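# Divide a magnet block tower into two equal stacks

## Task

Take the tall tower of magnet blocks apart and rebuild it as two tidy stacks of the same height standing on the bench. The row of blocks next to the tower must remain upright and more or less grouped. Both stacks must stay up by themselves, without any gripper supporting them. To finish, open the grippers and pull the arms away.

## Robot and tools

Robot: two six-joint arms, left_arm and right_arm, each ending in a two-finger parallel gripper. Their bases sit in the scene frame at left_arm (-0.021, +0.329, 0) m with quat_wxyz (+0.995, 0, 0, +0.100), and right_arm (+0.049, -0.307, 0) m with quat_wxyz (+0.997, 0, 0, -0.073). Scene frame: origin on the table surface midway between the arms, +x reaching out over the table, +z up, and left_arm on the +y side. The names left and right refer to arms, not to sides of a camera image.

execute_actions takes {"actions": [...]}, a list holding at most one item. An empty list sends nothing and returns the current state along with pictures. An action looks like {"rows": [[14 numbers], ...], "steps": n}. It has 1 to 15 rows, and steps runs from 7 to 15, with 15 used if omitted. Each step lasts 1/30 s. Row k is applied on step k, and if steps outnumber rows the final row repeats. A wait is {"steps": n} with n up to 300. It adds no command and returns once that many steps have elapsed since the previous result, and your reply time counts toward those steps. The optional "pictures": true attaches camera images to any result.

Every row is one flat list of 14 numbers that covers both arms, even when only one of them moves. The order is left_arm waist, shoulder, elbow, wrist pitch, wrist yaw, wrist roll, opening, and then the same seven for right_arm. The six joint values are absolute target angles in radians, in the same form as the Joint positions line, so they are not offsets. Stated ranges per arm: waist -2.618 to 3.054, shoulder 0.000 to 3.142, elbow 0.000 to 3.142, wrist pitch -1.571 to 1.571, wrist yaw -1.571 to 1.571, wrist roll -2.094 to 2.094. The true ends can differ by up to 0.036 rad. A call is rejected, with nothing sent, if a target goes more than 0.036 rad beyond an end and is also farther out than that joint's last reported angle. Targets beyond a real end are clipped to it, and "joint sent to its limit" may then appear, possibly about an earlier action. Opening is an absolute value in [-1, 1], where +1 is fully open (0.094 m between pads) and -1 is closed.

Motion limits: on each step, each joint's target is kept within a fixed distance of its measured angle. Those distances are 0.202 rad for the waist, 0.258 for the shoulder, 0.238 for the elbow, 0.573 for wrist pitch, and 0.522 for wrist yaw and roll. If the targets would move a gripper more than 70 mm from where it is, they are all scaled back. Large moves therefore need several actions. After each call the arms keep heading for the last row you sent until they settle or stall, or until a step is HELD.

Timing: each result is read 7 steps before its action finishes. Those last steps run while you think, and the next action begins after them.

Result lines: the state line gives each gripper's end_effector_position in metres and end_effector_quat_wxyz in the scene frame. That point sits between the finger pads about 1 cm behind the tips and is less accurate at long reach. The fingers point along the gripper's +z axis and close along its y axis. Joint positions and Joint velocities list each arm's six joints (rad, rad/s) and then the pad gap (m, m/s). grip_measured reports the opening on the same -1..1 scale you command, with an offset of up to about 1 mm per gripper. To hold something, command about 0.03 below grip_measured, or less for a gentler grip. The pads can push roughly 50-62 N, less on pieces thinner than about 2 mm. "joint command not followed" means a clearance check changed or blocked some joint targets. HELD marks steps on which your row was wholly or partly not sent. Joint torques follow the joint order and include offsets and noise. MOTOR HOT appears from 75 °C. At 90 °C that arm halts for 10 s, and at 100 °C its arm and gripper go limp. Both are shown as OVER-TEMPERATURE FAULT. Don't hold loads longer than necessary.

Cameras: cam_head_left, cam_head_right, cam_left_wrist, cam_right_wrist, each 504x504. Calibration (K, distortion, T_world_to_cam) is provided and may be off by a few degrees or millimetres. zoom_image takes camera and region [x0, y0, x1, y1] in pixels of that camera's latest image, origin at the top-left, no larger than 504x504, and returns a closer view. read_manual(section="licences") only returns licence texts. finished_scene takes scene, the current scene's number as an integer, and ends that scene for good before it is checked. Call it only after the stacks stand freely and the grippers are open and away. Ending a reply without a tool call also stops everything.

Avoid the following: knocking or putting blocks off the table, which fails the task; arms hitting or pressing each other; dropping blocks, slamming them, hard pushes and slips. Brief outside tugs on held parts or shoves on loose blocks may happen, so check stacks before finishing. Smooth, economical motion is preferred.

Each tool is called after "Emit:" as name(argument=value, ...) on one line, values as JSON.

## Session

Emit:
execute_actions(actions=[])

Scene clock: 0.00 s of 4600.00 s.
left_arm: end_effector_position=(+0.2646, +0.3593, +0.1458) grip_measured=+1.000 end_effector_quat_wxyz=(+0.146, +0.906, -0.398, +0.010) | right_arm: end_effector_position=(+0.3419, -0.3952, +0.2884) grip_measured=+1.000 end_effector_quat_wxyz=(+0.635, +0.048, +0.744, +0.202)
Joint positions: left_arm=[ 0.053  1.775  1.569 -1.534  0.242 -2.041  0.094] | right_arm=[-0.683  0.908  0.658  0.021 -1.061  0.171  0.094]
Joint velocities: left_arm=[-0.012 -0.012 -0.007  0.022  0.007  0.022  0.   ] | right_arm=[-0.007 -0.007 -0.007 -0.022 -0.037 -0.007  0.   ]
Joint torques (N m, as the arm reports them, + toward a larger angle): no reading
camera_calibration (this result's frames):
cam_left_wrist: T_world_to_cam=[[0.546872, 0.788796, -0.280592, -0.378586], [0.562613, -0.0980518, 0.820885, -0.220902], [0.619999, -0.606784, -0.497409, 0.230638], [0, 0, 0, 1]] pos_world=[0.188325, 0.416915, 0.189828]
cam_right_wrist: T_world_to_cam=[[0.12338, -0.728116, -0.674259, -0.131961], [-0.684326, 0.429629, -0.589167, 0.620247], [0.718663, 0.534104, -0.445261, 0.194762], [0, 0, 0, 1]] pos_world=[0.300764, -0.466582, 0.363173]

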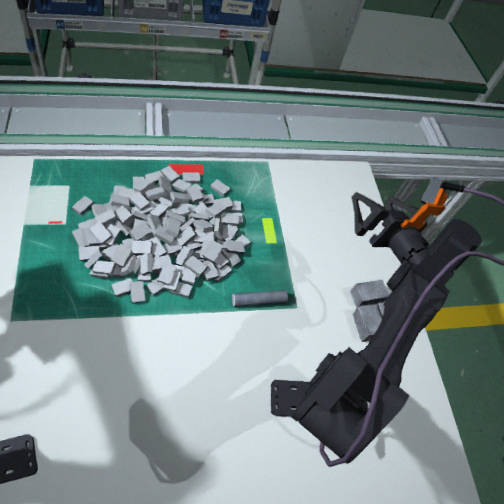

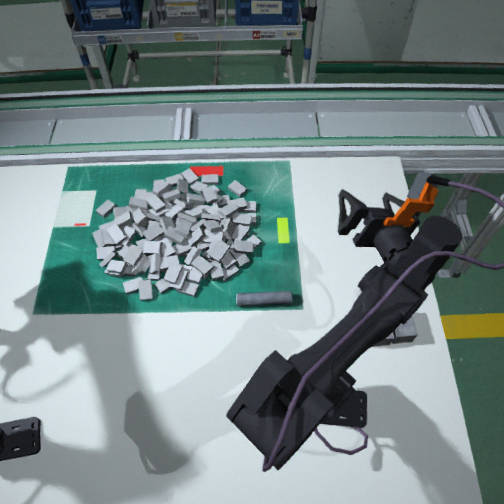

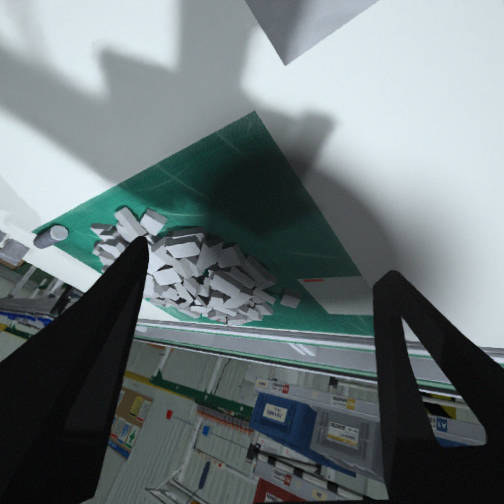

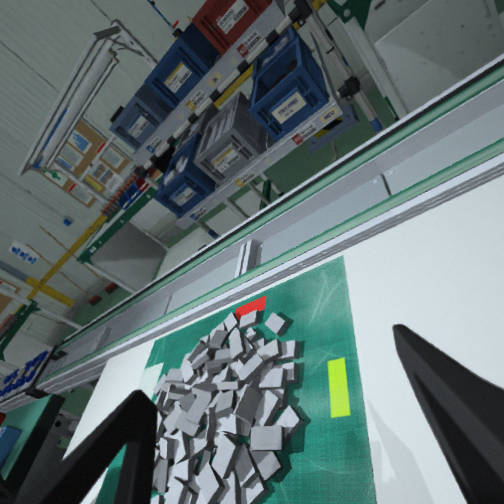

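Emit:
zoom_image(camera="cam_left_wrist", region=[220, 0, 420, 100])

Emit:
zoom_image(camera="cam_head_right", region=[0, 250, 120, 420])

Emit:
zoom_image(camera="cam_head_left", region=[320, 260, 440, 380])

Region (220, 0, 420, 100) of cam_left_wrist's 504x504 image, scaled by 2.520, with more detail than that image has.

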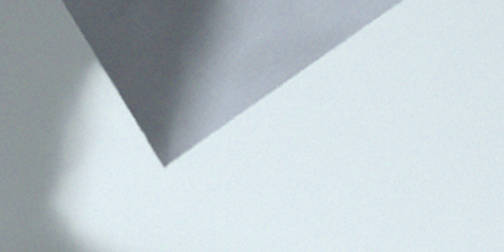

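Region (0, 250, 120, 420) of cam_head_right's 504x504 image, scaled by 2.965, with more detail than that image has; it fills the left 356 columns of this view, and the rest is white.

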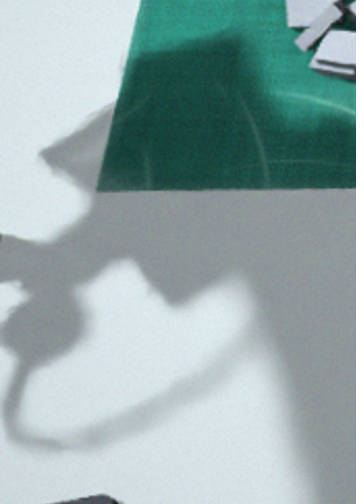

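Region (320, 260, 440, 380) of cam_head_left's 504x504 image, scaled by 4.200, with more detail than that image has.

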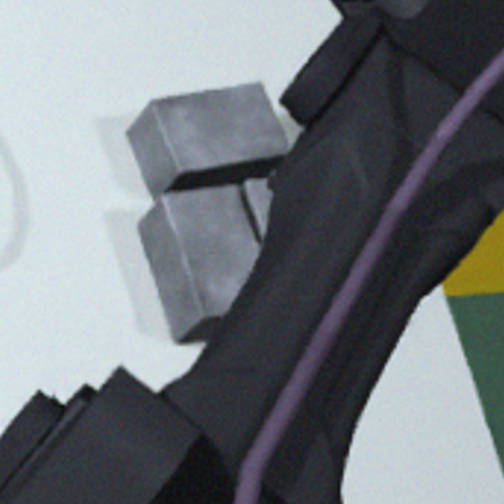

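Emit:
execute_actions(actions=[{"rows": [[0.053,1.772,1.565,-1.524,0.234,-2.02,0.99,-0.683,0.908,0.658,0.021,-1.061,0.171,1],[0.052,1.763,1.554,-1.506,0.218,-1.98,0.97,-0.683,0.908,0.658,0.021,-1.061,0.171,1],[0.051,1.749,1.536,-1.481,0.196,-1.926,0.94,-0.683,0.908,0.658,0.021,-1.061,0.171,1],[0.05,1.731,1.513,-1.461,0.178,-1.883,0.9,-0.683,0.908,0.658,0.021,-1.061,0.171,1],[0.048,1.709,1.486,-1.439,0.159,-1.836,0.85,-0.683,0.908,0.658,0.021,-1.061,0.171,1],[0.047,1.685,1.454,-1.416,0.139,-1.786,0.79,-0.683,0.908,0.658,0.021,-1.061,0.171,1],[0.045,1.658,1.42,-1.393,0.119,-1.736,0.73,-0.683,0.908,0.658,0.021,-1.061,0.171,1],[0.043,1.63,1.385,-1.37,0.099,-1.685,0.67,-0.683,0.908,0.658,0.021,-1.061,0.171,1],[0.041,1.601,1.348,-1.347,0.079,-1.635,0.6,-0.683,0.908,0.658,0.021,-1.061,0.171,1]], "steps": 9}])

Emit:
execute_actions(actions=[{"rows": [[0.038,1.572,1.311,-1.325,0.06,-1.588,0.53,-0.683,0.908,0.658,0.021,-1.061,0.171,1],[0.036,1.544,1.276,-1.305,0.042,-1.545,0.47,-0.683,0.908,0.658,0.021,-1.061,0.171,1],[0.034,1.517,1.242,-1.288,0.027,-1.507,0.41,-0.683,0.908,0.658,0.021,-1.061,0.171,1],[0.033,1.493,1.21,-1.273,0.014,-1.475,0.35,-0.683,0.908,0.658,0.021,-1.061,0.171,1],[0.031,1.471,1.183,-1.262,0.004,-1.451,0.3,-0.683,0.908,0.658,0.021,-1.061,0.171,1],[0.03,1.453,1.16,-1.255,-0.002,-1.435,0.26,-0.683,0.908,0.658,0.021,-1.061,0.171,1],[0.029,1.439,1.142,-1.252,-0.004,-1.43,0.23,-0.683,0.908,0.658,0.021,-1.061,0.171,1],[0.028,1.43,1.131,-1.252,-0.004,-1.43,0.21,-0.683,0.908,0.658,0.021,-1.061,0.171,1],[0.028,1.427,1.127,-1.252,-0.004,-1.43,0.2,-0.683,0.908,0.658,0.021,-1.061,0.171,1]], "steps": 9}])

Emit:
execute_actions(actions=[{"steps": 18}], pictures=true)

Scene clock: 3.43 s of 4600.00 s.
left_arm: end_effector_position=(+0.2654, +0.3597, +0.1456) grip_measured=+0.980 end_effector_quat_wxyz=(+0.145, +0.903, -0.403, +0.012) | right_arm: end_effector_position=(+0.3419, -0.3952, +0.2884) grip_measured=+1.000 end_effector_quat_wxyz=(+0.635, +0.048, +0.744, +0.202)
Joint positions: left_arm=[ 0.053  1.775  1.569 -1.53   0.24  -2.029  0.093] | right_arm=[-0.683  0.908  0.658  0.021 -1.061  0.171  0.094]
Joint velocities: left_arm=[-0.012 -0.002  0.012  0.125 -0.081  0.271 -0.015] | right_arm=[-0.012 -0.007 -0.012 -0.022 -0.007 -0.022  0.   ]
Joint torques (N m, as the arm reports them, + toward a larger angle): left_arm=[ 0.01 -7.96  5.08  0.13  0.06  0.04] | right_arm=[-0.03 -1.93  7.88  1.24 -0.16  0.03]
Steps of this call (steps 1 to 90: nothing new was sent; then 0.37 s passed at rest; steps 91 to 92: the first 2 steps of this action). Readings (joint positions):
91: left_arm=[0.053 1.775 1.569 -1.533 0.242 -2.038] | right_arm=[-0.683 0.908 0.658 0.021 -1.061 0.171]
92: the state above

Scene clock: 3.73 s of 4600.00 s.
left_arm: end_effector_position=(+0.2395, +0.3733, +0.1274) grip_measured=+0.500 end_effector_quat_wxyz=(+0.072, +0.834, -0.546, +0.019) | right_arm: end_effector_position=(+0.3419, -0.3952, +0.2884) grip_measured=+1.000 end_effector_quat_wxyz=(+0.635, +0.048, +0.744, +0.202)
Joint positions: left_arm=[ 0.051  1.616  1.341 -1.378  0.126 -1.726  0.07 ] | right_arm=[-0.683  0.908  0.658  0.021 -1.061  0.171  0.094]
Joint velocities: left_arm=[-0.051 -0.891 -1.023  0.432 -0.476  1.209 -0.056] | right_arm=[ 0.007  0.012  0.007 -0.051  0.007  0.022  0.   ]
Joint torques (N m, as the arm reports them, + toward a larger angle): left_arm=[-0.95 -7.19  6.43  0.2   0.   -0.02] | right_arm=[ 0.   -1.91  7.86  1.24 -0.15  0.03]
Steps of this call (steps 1 to 7: the last 7 steps of your previous action; steps 8 to 9: the first 2 steps of this action). Readings (joint positions):
8: left_arm=[0.052 1.647 1.377 -1.395 0.143 -1.768] | right_arm=[-0.683 0.908 0.658 0.021 -1.061 0.171]
9: the state above

Scene clock: 4.33 s of 4600.00 s.
left_arm: end_effector_position=(+0.2104, +0.3830, +0.1147) grip_measured=+0.203 end_effector_quat_wxyz=(-0.005, -0.745, +0.667, -0.006) | right_arm: end_effector_position=(+0.3419, -0.3952, +0.2884) grip_measured=+1.000 end_effector_quat_wxyz=(+0.635, +0.048, +0.744, +0.202)
Joint positions: left_arm=[ 0.038  1.445  1.136 -1.263  0.015 -1.442  0.056] | right_arm=[-0.683  0.908  0.658  0.021 -1.061  0.171  0.094]
Joint velocities: left_arm=[-0.002  0.002  0.012 -0.037 -0.051  0.022  0.001] | right_arm=[-0.007 -0.002 -0.012 -0.051 -0.051  0.037  0.   ]
Joint torques (N m, as the arm reports them, + toward a larger angle): left_arm=[-0.82 -5.58  5.99  0.51 -0.19  0.07] | right_arm=[-0.04 -1.97  7.89  1.22 -0.14  0.03]
Kept back: nothing.
Steps of this call (steps 1 to 7: the last 7 steps of your previous action; steps 8 to 18: the robot went on to your last target). Readings (joint positions):
1: left_arm=[0.049 1.585 1.307 -1.361 0.109 -1.684] | right_arm=[-0.683 0.908 0.658 0.021 -1.061 0.171]
2: left_arm=[0.047 1.556 1.273 -1.346 0.093 -1.644] | right_arm=[-0.683 0.908 0.658 0.021 -1.061 0.171]
4: left_arm=[0.042 1.503 1.213 -1.320 0.066 -1.574] | right_arm=[-0.683 0.908 0.658 0.021 -1.061 0.171]
8: left_arm=[0.038 1.448 1.143 -1.296 0.034 -1.492] | right_arm=[-0.683 0.908 0.658 0.021 -1.061 0.171]
18: the state above
camera_calibration (this result's frames):
cam_left_wrist: T_world_to_cam=[[0.942506, 0.33418, -0.00251799, -0.317451], [0.191768, -0.534653, 0.823026, 0.0824667], [0.273692, -0.77619, -0.567998, 0.408983], [0, 0, 0, 1]] pos_world=[0.171449, 0.467625, 0.16363]
cam_right_wrist: T_world_to_cam=[[0.12338, -0.728116, -0.674259, -0.131961], [-0.684326, 0.429629, -0.589167, 0.620247], [0.718663, 0.534104, -0.445261, 0.194762], [0, 0, 0, 1]] pos_world=[0.300764, -0.466582, 0.363173]

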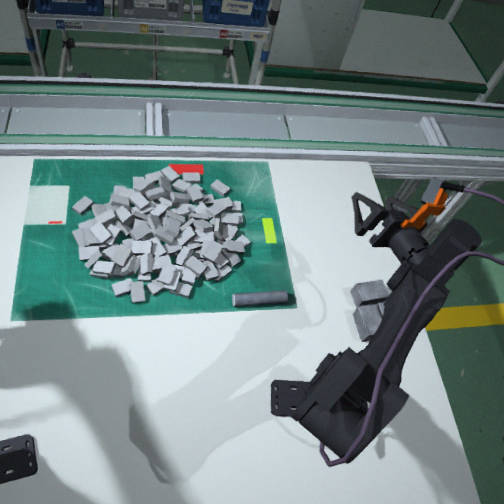

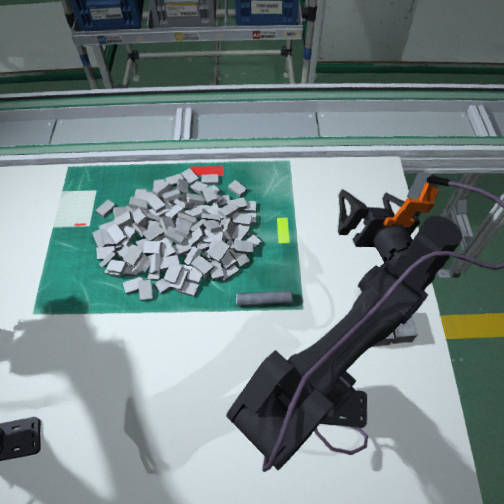

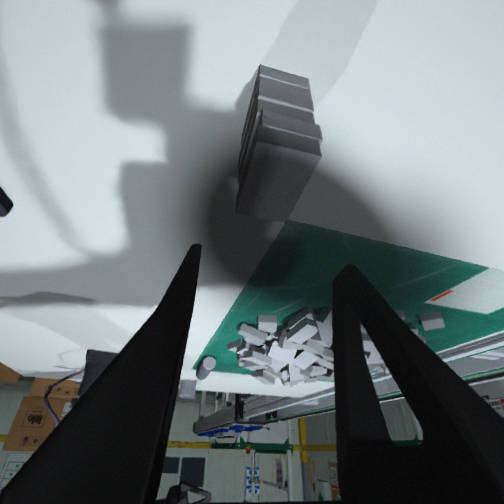

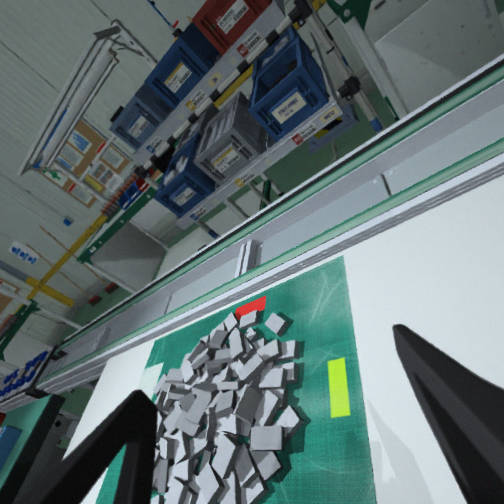

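Emit:
execute_actions(actions=[])

Scene clock: 6.03 s of 4600.00 s.
left_arm: end_effector_position=(+0.2112, +0.3835, +0.1147) grip_measured=+0.203 end_effector_quat_wxyz=(-0.003, -0.743, +0.670, -0.006) | right_arm: end_effector_position=(+0.3419, -0.3952, +0.2884) grip_measured=+1.000 end_effector_quat_wxyz=(+0.635, +0.048, +0.744, +0.202)
Joint positions: left_arm=[ 0.038  1.445  1.136 -1.26   0.013 -1.436  0.056] | right_arm=[-0.683  0.908  0.658  0.021 -1.061  0.171  0.094]
Joint velocities: left_arm=[-0.007 -0.002 -0.002  0.007  0.007  0.051  0.   ] | right_arm=[-0.032 -0.007  0.012 -0.007 -0.007  0.051  0.   ]
Joint torques (N m, as the arm reports them, + toward a larger angle): left_arm=[-0.81 -5.7   6.03  0.52 -0.18  0.08] | right_arm=[-0.06 -1.94  7.86  1.23 -0.15  0.02]
Kept back: nothing.
Steps of this call (steps 1 to 30: the robot went on to your last target; steps 31 to 51: nothing new was sent). Readings (joint positions):
1: left_arm=[0.038 1.445 1.136 -1.262 0.015 -1.441] | right_arm=[-0.683 0.908 0.658 0.021 -1.061 0.171]
2: left_arm=[0.038 1.445 1.136 -1.262 0.015 -1.439] | right_arm=[-0.683 0.908 0.658 0.021 -1.061 0.171]
4: left_arm=[0.038 1.445 1.136 -1.261 0.014 -1.438] | right_arm=[-0.683 0.908 0.658 0.021 -1.061 0.171]
8: left_arm=[0.038 1.445 1.136 -1.260 0.014 -1.437] | right_arm=[-0.683 0.908 0.658 0.021 -1.061 0.171]
51: the state above
All arms were judged still, so your last target was given up. Only a new action makes them travel on or press farther. Fingers that are still opening or closing keep moving.
camera_calibration (this result's frames):
cam_left_wrist: T_world_to_cam=[[0.944405, 0.328783, 0.00116998, -0.317089], [0.186259, -0.537941, 0.822148, 0.0851371], [0.270938, -0.776222, -0.569273, 0.409928], [0, 0, 0, 1]] pos_world=[0.172538, 0.468248, 0.163737]
cam_right_wrist: T_world_to_cam=[[0.12338, -0.728116, -0.674259, -0.131961], [-0.684326, 0.429629, -0.589167, 0.620247], [0.718663, 0.534104, -0.445261, 0.194762], [0, 0, 0, 1]] pos_world=[0.300764, -0.466582, 0.363173]

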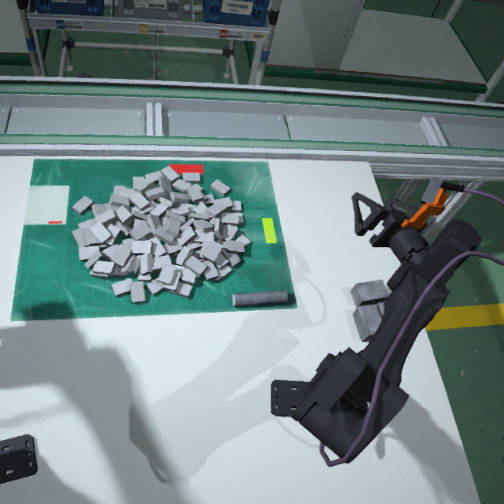

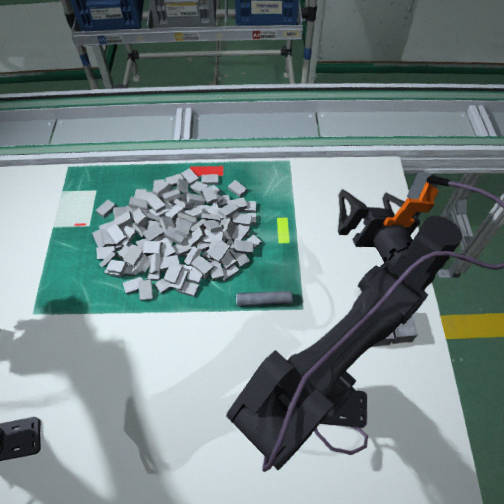

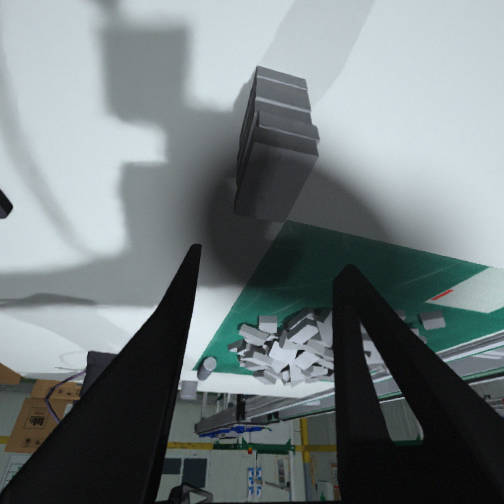

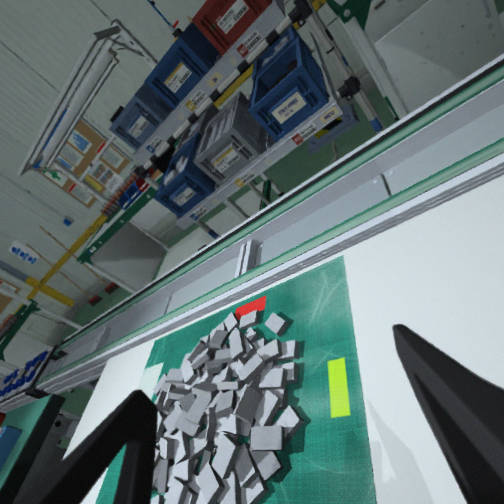

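Emit:
zoom_image(camera="cam_left_wrist", region=[200, 40, 360, 240])

Emit:
zoom_image(camera="cam_head_left", region=[320, 250, 440, 370])

Region (200, 40, 360, 240) of cam_left_wrist's 504x504 image, scaled by 2.520, with more detail than that image has; it fills the left 403 columns of this view, and the rest is white.

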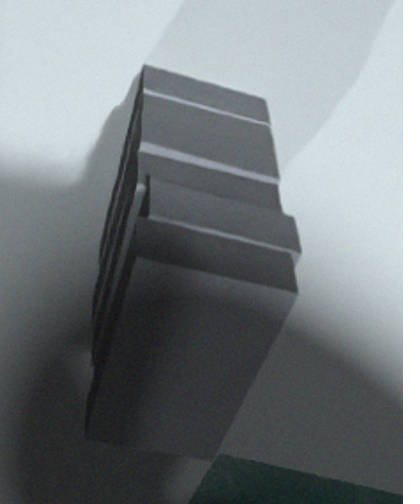

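Region (320, 250, 440, 370) of cam_head_left's 504x504 image, scaled by 4.200, with more detail than that image has.

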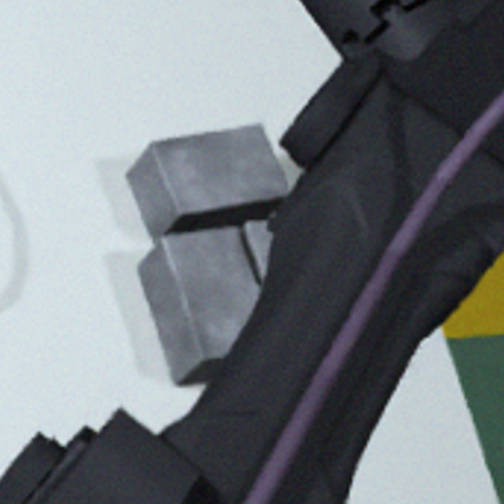

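Emit:
zoom_image(camera="cam_left_wrist", region=[230, 55, 330, 165])

Emit:
zoom_image(camera="cam_left_wrist", region=[220, 130, 330, 240])

Region (230, 55, 330, 165) of cam_left_wrist's 504x504 image, scaled by 4.582, with more detail than that image has; it fills the left 458 columns of this view, and the rest is white.

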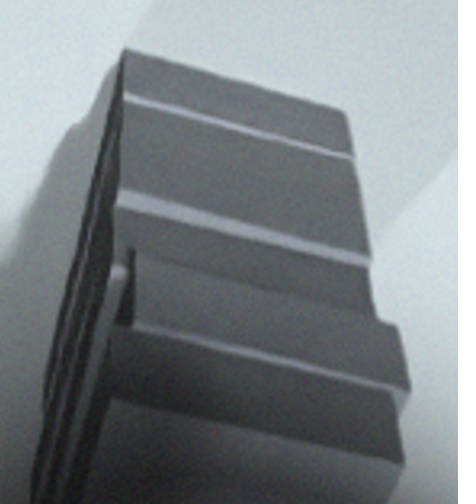

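Region (220, 130, 330, 240) of cam_left_wrist's 504x504 image, scaled by 4.582, with more detail than that image has.

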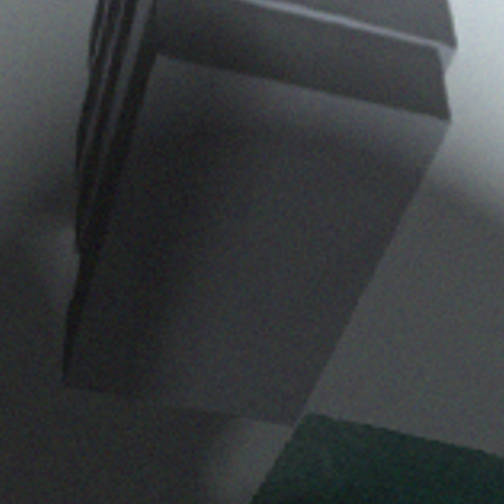

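Emit:
execute_actions(actions=[{"rows": [
[0.030,1.4451,1.1281,-1.2352,0.004,-1.430,0.2,-0.683,0.908,0.658,0.021,-1.061,0.171,1],
[0.030,1.4455,1.1229,-1.2231,-0.002,-1.426,0.2,-0.683,0.908,0.658,0.021,-1.061,0.171,1],
[0.030,1.4461,1.1146,-1.2086,-0.008,-1.422,0.2,-0.683,0.908,0.658,0.021,-1.061,0.171,1],
[0.030,1.4470,1.1037,-1.1920,-0.013,-1.418,0.2,-0.683,0.908,0.658,0.021,-1.061,0.171,1],
[0.030,1.4484,1.0907,-1.1736,-0.016,-1.414,0.2,-0.683,0.908,0.658,0.021,-1.061,0.171,1],
[0.030,1.4502,1.0761,-1.1540,-0.017,-1.412,0.2,-0.683,0.908,0.658,0.021,-1.061,0.171,1],
[0.030,1.4525,1.0603,-1.1335,-0.017,-1.412,0.2,-0.683,0.908,0.658,0.021,-1.061,0.171,1],
[0.030,1.4553,1.0436,-1.1125,-0.017,-1.412,0.2,-0.683,0.908,0.658,0.021,-1.061,0.171,1],
[0.030,1.4587,1.0266,-1.0915,-0.017,-1.412,0.2,-0.683,0.908,0.658,0.021,-1.061,0.171,1],
[0.030,1.4626,1.0096,-1.0708,-0.017,-1.412,0.2,-0.683,0.908,0.658,0.021,-1.061,0.171,1],
[0.030,1.4669,0.9929,-1.0510,-0.017,-1.412,0.2,-0.683,0.908,0.658,0.021,-1.061,0.171,1],
[0.030,1.4716,0.9769,-1.0324,-0.017,-1.412,0.2,-0.683,0.908,0.658,0.021,-1.061,0.171,1],
[0.030,1.4765,0.9618,-1.0154,-0.017,-1.412,0.2,-0.683,0.908,0.658,0.021,-1.061,0.171,1],
[0.030,1.4814,0.9480,-1.0006,-0.017,-1.412,0.2,-0.683,0.908,0.658,0.021,-1.061,0.171,1],
[0.030,1.4862,0.9357,-0.9883,-0.017,-1.412,0.17,-0.683,0.908,0.658,0.021,-1.061,0.171,1]
], "steps": 15}])

Emit:
execute_actions(actions=[{"rows": [
[0.030,1.4906,0.9251,-0.9790,-0.017,-1.412,0.13,-0.683,0.908,0.658,0.021,-1.061,0.171,1],
[0.030,1.4944,0.9165,-0.9731,-0.017,-1.412,0.08,-0.683,0.908,0.658,0.021,-1.061,0.171,1],
[0.030,1.4974,0.9100,-0.971,-0.017,-1.412,0.03,-0.683,0.908,0.658,0.021,-1.061,0.171,1],
[0.030,1.4993,0.9059,-0.971,-0.017,-1.412,-0.02,-0.683,0.908,0.658,0.021,-1.061,0.171,1],
[0.030,1.500,0.9045,-0.971,-0.017,-1.412,-0.06,-0.683,0.908,0.658,0.021,-1.061,0.171,1],
[0.030,1.500,0.9045,-0.971,-0.017,-1.412,-0.10,-0.683,0.908,0.658,0.021,-1.061,0.171,1],
[0.030,1.500,0.9045,-0.971,-0.017,-1.412,-0.12,-0.683,0.908,0.658,0.021,-1.061,0.171,1]
], "steps": 7}])

Emit:
execute_actions(actions=[{"steps": 16}], pictures=true)

Scene clock: 14.40 s of 4600.00 s.
left_arm: end_effector_position=(+0.2160, +0.3862, +0.1014) grip_measured=+0.203 end_effector_quat_wxyz=(+0.010, -0.739, +0.674, -0.010) | right_arm: end_effector_position=(+0.3419, -0.3952, +0.2884) grip_measured=+1.000 end_effector_quat_wxyz=(+0.635, +0.048, +0.744, +0.202)
Joint positions: left_arm=[ 0.038  1.445  1.083 -1.18   0.005 -1.424  0.056] | right_arm=[-0.683  0.908  0.658  0.021 -1.061  0.171  0.094]
Joint velocities: left_arm=[ 0.007 -0.012 -0.471  0.491  0.037  0.051  0.001] | right_arm=[-0.007 -0.007  0.002 -0.051  0.007 -0.051  0.   ]
Joint torques (N m, as the arm reports them, + toward a larger angle): left_arm=[-0.59 -3.66  5.83  0.47 -0.18  0.07] | right_arm=[-0.04 -1.94  7.9   1.23 -0.16  0.02]
Steps of this call (steps 1 to 90: nothing new was sent; then 5.10 s passed at rest; steps 91 to 98: the first 8 steps of this action). Readings (joint positions):
91: left_arm=[0.038 1.445 1.136 -1.258 0.013 -1.436] | right_arm=[-0.683 0.908 0.658 0.021 -1.061 0.171]
92: left_arm=[0.038 1.445 1.136 -1.254 0.013 -1.435] | right_arm=[-0.683 0.908 0.658 0.021 -1.061 0.171]
94: left_arm=[0.038 1.445 1.130 -1.238 0.012 -1.432] | right_arm=[-0.683 0.908 0.658 0.021 -1.061 0.171]
98: the state above

Scene clock: 14.63 s of 4600.00 s.
left_arm: end_effector_position=(+0.2101, +0.3854, +0.0672) grip_measured=+0.182 end_effector_quat_wxyz=(+0.001, -0.737, +0.676, -0.002) | right_arm: end_effector_position=(+0.3419, -0.3952, +0.2884) grip_measured=+1.000 end_effector_quat_wxyz=(+0.635, +0.048, +0.744, +0.202)
Joint positions: left_arm=[ 0.038  1.471  0.967 -1.063  0.002 -1.419  0.056] | right_arm=[-0.683  0.908  0.658  0.021 -1.061  0.171  0.094]
Joint velocities: left_arm=[-0.007  0.178 -0.422  0.52  -0.007  0.051 -0.021] | right_arm=[-0.012 -0.002 -0.007 -0.037  0.081 -0.022  0.   ]
Joint torques (N m, as the arm reports them, + toward a larger angle): left_arm=[-0.63 -4.24  6.01  0.48 -0.19  0.08] | right_arm=[-0.02 -1.99  7.87  1.24 -0.16  0.03]
Kept back: the last 7 steps of this action.
Steps of this call (steps 1 to 7: the last 7 steps of your previous action). Readings (joint positions):
1: left_arm=[0.038 1.445 1.066 -1.164 0.004 -1.423] | right_arm=[-0.683 0.908 0.658 0.021 -1.061 0.171]
2: left_arm=[0.038 1.447 1.049 -1.148 0.003 -1.422] | right_arm=[-0.683 0.908 0.658 0.021 -1.061 0.171]
4: left_arm=[0.038 1.453 1.015 -1.114 0.002 -1.421] | right_arm=[-0.683 0.908 0.658 0.021 -1.061 0.171]
7: the state above

Scene clock: 15.17 s of 4600.00 s.
left_arm: end_effector_position=(+0.2106, +0.3857, +0.0481) grip_measured=-0.117 end_effector_quat_wxyz=(+0.002, -0.737, +0.676, -0.002) | right_arm: end_effector_position=(+0.3419, -0.3952, +0.2884) grip_measured=+1.000 end_effector_quat_wxyz=(+0.635, +0.048, +0.744, +0.202)
Joint positions: left_arm=[ 0.038  1.497  0.912 -0.981  0.001 -1.418  0.041] | right_arm=[-0.683  0.908  0.658  0.021 -1.061  0.171  0.094]
Joint velocities: left_arm=[ 0.017 -0.002 -0.007  0.022 -0.066  0.022  0.001] | right_arm=[-0.012  0.002 -0.027  0.066 -0.007 -0.095  0.   ]
Joint torques (N m, as the arm reports them, + toward a larger angle): left_arm=[-0.57 -4.45  5.71  0.53 -0.2   0.07] | right_arm=[-0.03 -1.91  7.91  1.23 -0.14  0.03]
Kept back: nothing.
Steps of this call (steps 1 to 7: the last 7 steps of your previous action; steps 8 to 16: the robot went on to your last target). Readings (joint positions):
1: left_arm=[0.038 1.477 0.954 -1.048 0.002 -1.419] | right_arm=[-0.683 0.908 0.658 0.021 -1.061 0.171]
2: left_arm=[0.038 1.483 0.941 -1.035 0.002 -1.419] | right_arm=[-0.683 0.908 0.658 0.021 -1.061 0.171]
4: left_arm=[0.038 1.492 0.923 -1.016 0.002 -1.418] | right_arm=[-0.683 0.908 0.658 0.021 -1.061 0.171]
8: left_arm=[0.038 1.497 0.912 -0.998 0.001 -1.418] | right_arm=[-0.683 0.908 0.658 0.021 -1.061 0.171]
16: the state above
camera_calibration (this result's frames):
cam_left_wrist: T_world_to_cam=[[0.950255, 0.311431, 0.00506685, -0.311885], [0.176515, -0.551854, 0.815046, 0.148869], [0.256627, -0.773607, -0.579374, 0.376388], [0, 0, 0, 1]] pos_world=[0.173502, 0.470461, 0.098315]
cam_right_wrist: T_world_to_cam=[[0.12338, -0.728116, -0.674259, -0.131961], [-0.684326, 0.429629, -0.589167, 0.620247], [0.718663, 0.534104, -0.445261, 0.194762], [0, 0, 0, 1]] pos_world=[0.300764, -0.466582, 0.363173]

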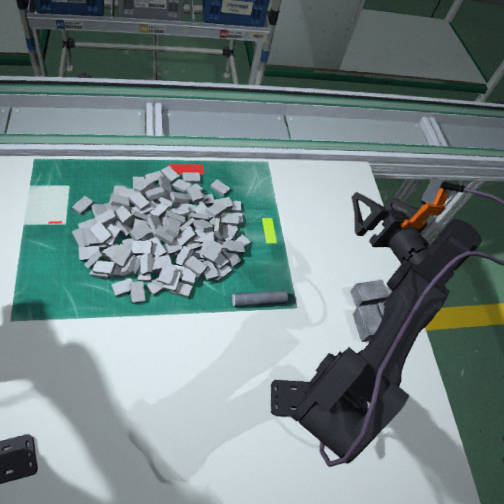

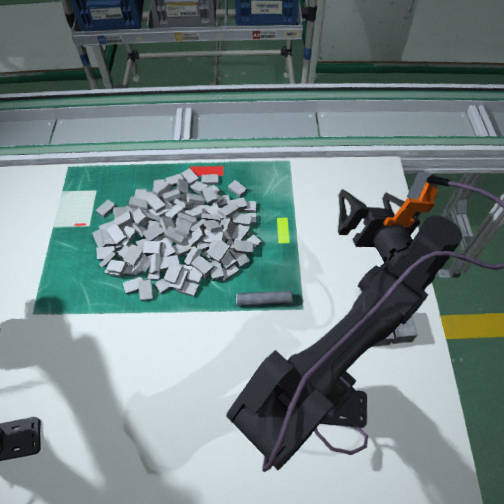

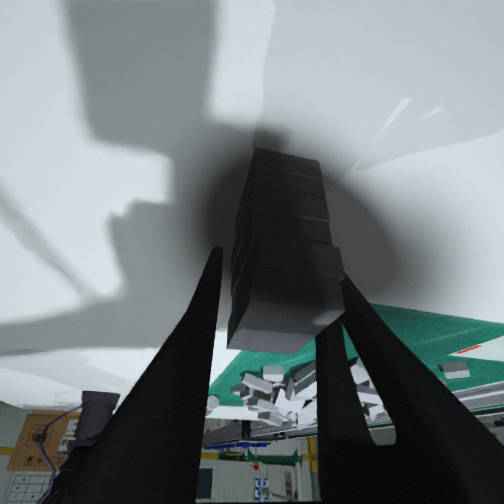

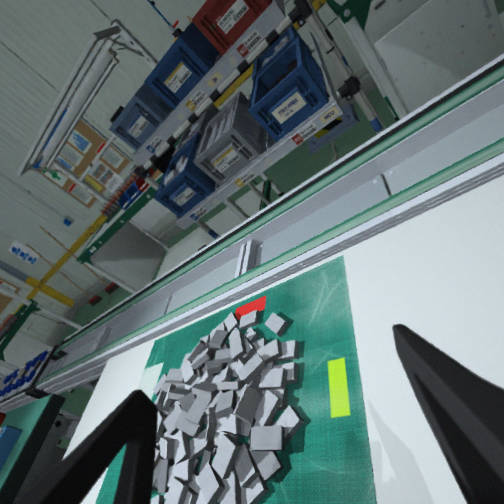

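Emit:
zoom_image(camera="cam_left_wrist", region=[190, 130, 370, 370])

Region (190, 130, 370, 370) of cam_left_wrist's 504x504 image, scaled by 2.100, with more detail than that image has; it fills the left 378 columns of this view, and the rest is white.

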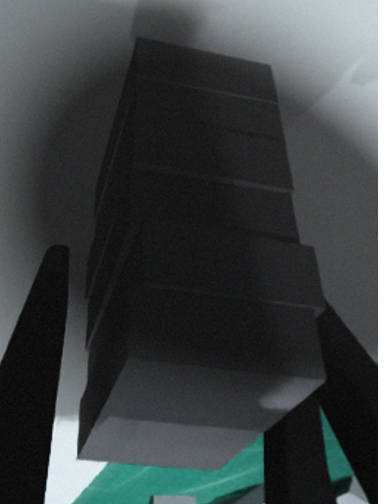

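Emit:
execute_actions(actions=[{"rows": [
[0.030,1.501,0.902,-0.973,-0.017,-1.412,-0.17,-0.683,0.908,0.658,0.021,-1.061,0.171,1],
[0.030,1.502,0.899,-0.973,-0.017,-1.412,-0.22,-0.683,0.908,0.658,0.021,-1.061,0.171,1],
[0.030,1.502,0.898,-0.973,-0.017,-1.412,-0.26,-0.683,0.908,0.658,0.021,-1.061,0.171,1],
[0.030,1.502,0.898,-0.973,-0.017,-1.412,-0.29,-0.683,0.908,0.658,0.021,-1.061,0.171,1],
[0.030,1.502,0.898,-0.973,-0.017,-1.412,-0.315,-0.683,0.908,0.658,0.021,-1.061,0.171,1],
[0.030,1.502,0.898,-0.973,-0.017,-1.412,-0.335,-0.683,0.908,0.658,0.021,-1.061,0.171,1],
[0.030,1.502,0.898,-0.973,-0.017,-1.412,-0.355,-0.683,0.908,0.658,0.021,-1.061,0.171,1],
[0.030,1.502,0.900,-0.973,-0.017,-1.412,-0.375,-0.683,0.908,0.658,0.021,-1.061,0.171,1],
[0.030,1.500,0.903,-0.973,-0.017,-1.412,-0.39,-0.683,0.908,0.658,0.021,-1.061,0.171,1],
[0.030,1.500,0.906,-0.975,-0.017,-1.412,-0.405,-0.683,0.908,0.658,0.021,-1.061,0.171,1],
[0.030,1.500,0.908,-0.975,-0.017,-1.412,-0.42,-0.683,0.908,0.658,0.021,-1.061,0.171,1],
[0.030,1.500,0.910,-0.975,-0.017,-1.412,-0.432,-0.683,0.908,0.658,0.021,-1.061,0.171,1],
[0.030,1.500,0.910,-0.975,-0.017,-1.412,-0.444,-0.683,0.908,0.658,0.021,-1.061,0.171,1],
[0.030,1.500,0.910,-0.975,-0.017,-1.412,-0.455,-0.683,0.908,0.658,0.021,-1.061,0.171,1],
[0.030,1.500,0.910,-0.975,-0.017,-1.412,-0.465,-0.683,0.908,0.658,0.021,-1.061,0.171,1]
], "steps": 15}])

Emit:
execute_actions(actions=[{"steps": 12}], pictures=true)

Scene clock: 18.03 s of 4600.00 s.
left_arm: end_effector_position=(+0.2111, +0.3858, +0.0481) grip_measured=-0.364 end_effector_quat_wxyz=(+0.002, -0.737, +0.676, -0.002) | right_arm: end_effector_position=(+0.3419, -0.3952, +0.2884) grip_measured=+1.000 end_effector_quat_wxyz=(+0.635, +0.048, +0.744, +0.202)
Joint positions: left_arm=[ 0.038  1.497  0.912 -0.979  0.001 -1.418  0.03 ] | right_arm=[-0.683  0.908  0.658  0.021 -1.061  0.171  0.094]
Joint velocities: left_arm=[-0.007 -0.007 -0.002  0.037  0.022  0.007 -0.016] | right_arm=[-0.017 -0.012 -0.002 -0.037 -0.007  0.037  0.   ]
Joint torques (N m, as the arm reports them, + toward a larger angle): left_arm=[-0.61 -4.2   5.39  0.51 -0.2   0.08] | right_arm=[-0.01 -1.98  7.87  1.23 -0.15  0.03]
Steps of this call (steps 1 to 15: the robot went on to your last target; steps 16 to 78: nothing new was sent; steps 79 to 86: the first 8 steps of this action). Readings (joint positions):
79: left_arm=[0.038 1.497 0.912 -0.979 0.001 -1.418] | right_arm=[-0.683 0.908 0.658 0.021 -1.061 0.171]
80: left_arm=[0.038 1.497 0.912 -0.979 0.001 -1.418] | right_arm=[-0.683 0.908 0.658 0.021 -1.061 0.171]
82: left_arm=[0.038 1.497 0.912 -0.979 0.001 -1.418] | right_arm=[-0.683 0.908 0.658 0.021 -1.061 0.171]
86: the state above

Scene clock: 18.43 s of 4600.00 s.
left_arm: end_effector_position=(+0.2110, +0.3859, +0.0481) grip_measured=-0.437 end_effector_quat_wxyz=(+0.003, -0.737, +0.676, -0.002) | right_arm: end_effector_position=(+0.3419, -0.3952, +0.2884) grip_measured=+1.000 end_effector_quat_wxyz=(+0.635, +0.048, +0.744, +0.202)
Joint positions: left_arm=[ 0.038  1.497  0.912 -0.979  0.    -1.418  0.026] | right_arm=[-0.683  0.908  0.658  0.021 -1.061  0.171  0.094]
Joint velocities: left_arm=[-0.002 -0.007 -0.012  0.022 -0.007  0.022 -0.   ] | right_arm=[-0.002 -0.012 -0.012 -0.007 -0.037  0.11   0.   ]
Joint torques (N m, as the arm reports them, + toward a larger angle): left_arm=[-0.64 -4.36  6.36  0.48 -0.19  0.08] | right_arm=[-0.03 -1.92  7.85  1.24 -0.15  0.02]
Kept back: nothing.
Steps of this call (steps 1 to 7: the last 7 steps of your previous action; steps 8 to 12: the robot went on to your last target). Readings (joint positions):
1: left_arm=[0.038 1.497 0.912 -0.979 0.001 -1.418] | right_arm=[-0.683 0.908 0.658 0.021 -1.061 0.171]
2: left_arm=[0.038 1.497 0.912 -0.978 0.001 -1.418] | right_arm=[-0.683 0.908 0.658 0.021 -1.061 0.171]
4: left_arm=[0.038 1.497 0.912 -0.979 0.000 -1.418] | right_arm=[-0.683 0.908 0.658 0.021 -1.061 0.171]
8: left_arm=[0.038 1.497 0.912 -0.979 0.000 -1.418] | right_arm=[-0.683 0.908 0.658 0.021 -1.061 0.171]
12: the state above
camera_calibration (this result's frames):
cam_left_wrist: T_world_to_cam=[[0.950244, 0.311428, 0.00702812, -0.312459], [0.175154, -0.552824, 0.814682, 0.149605], [0.2576, -0.772916, -0.579865, 0.37602], [0, 0, 0, 1]] pos_world=[0.173846, 0.470645, 0.0983559]
cam_right_wrist: T_world_to_cam=[[0.12338, -0.728116, -0.674259, -0.131961], [-0.684326, 0.429629, -0.589167, 0.620247], [0.718663, 0.534104, -0.445261, 0.194762], [0, 0, 0, 1]] pos_world=[0.300764, -0.466582, 0.363173]

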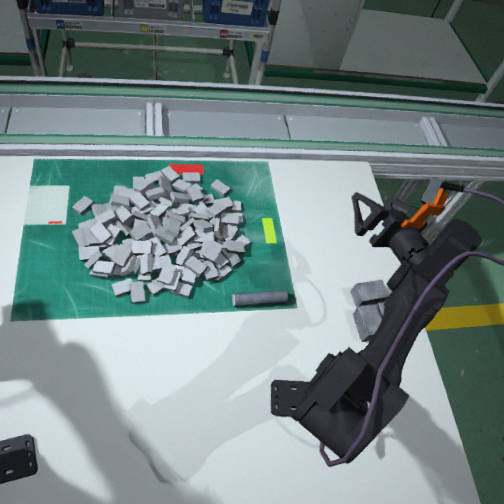

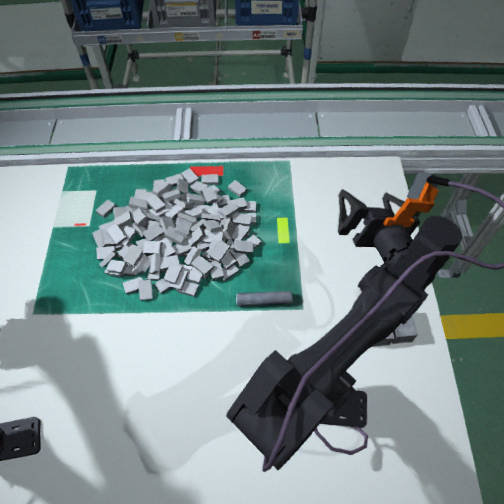

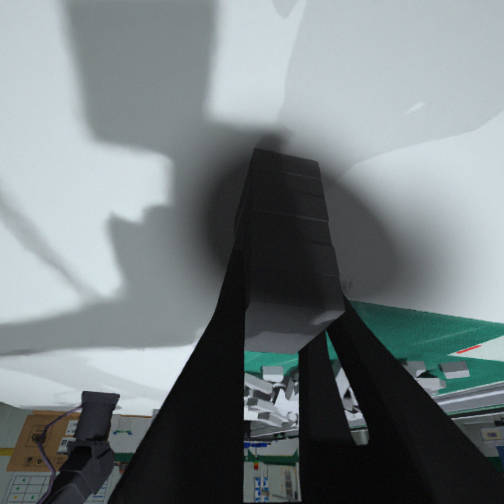

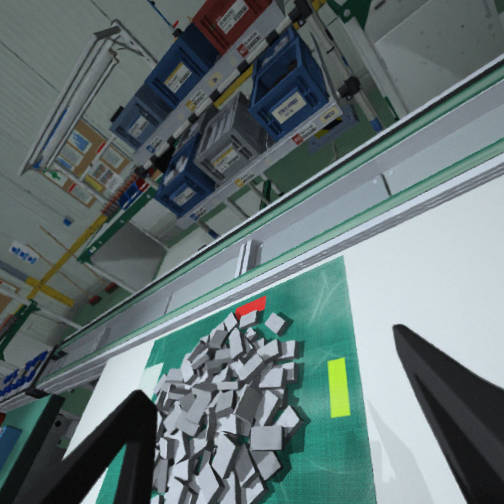

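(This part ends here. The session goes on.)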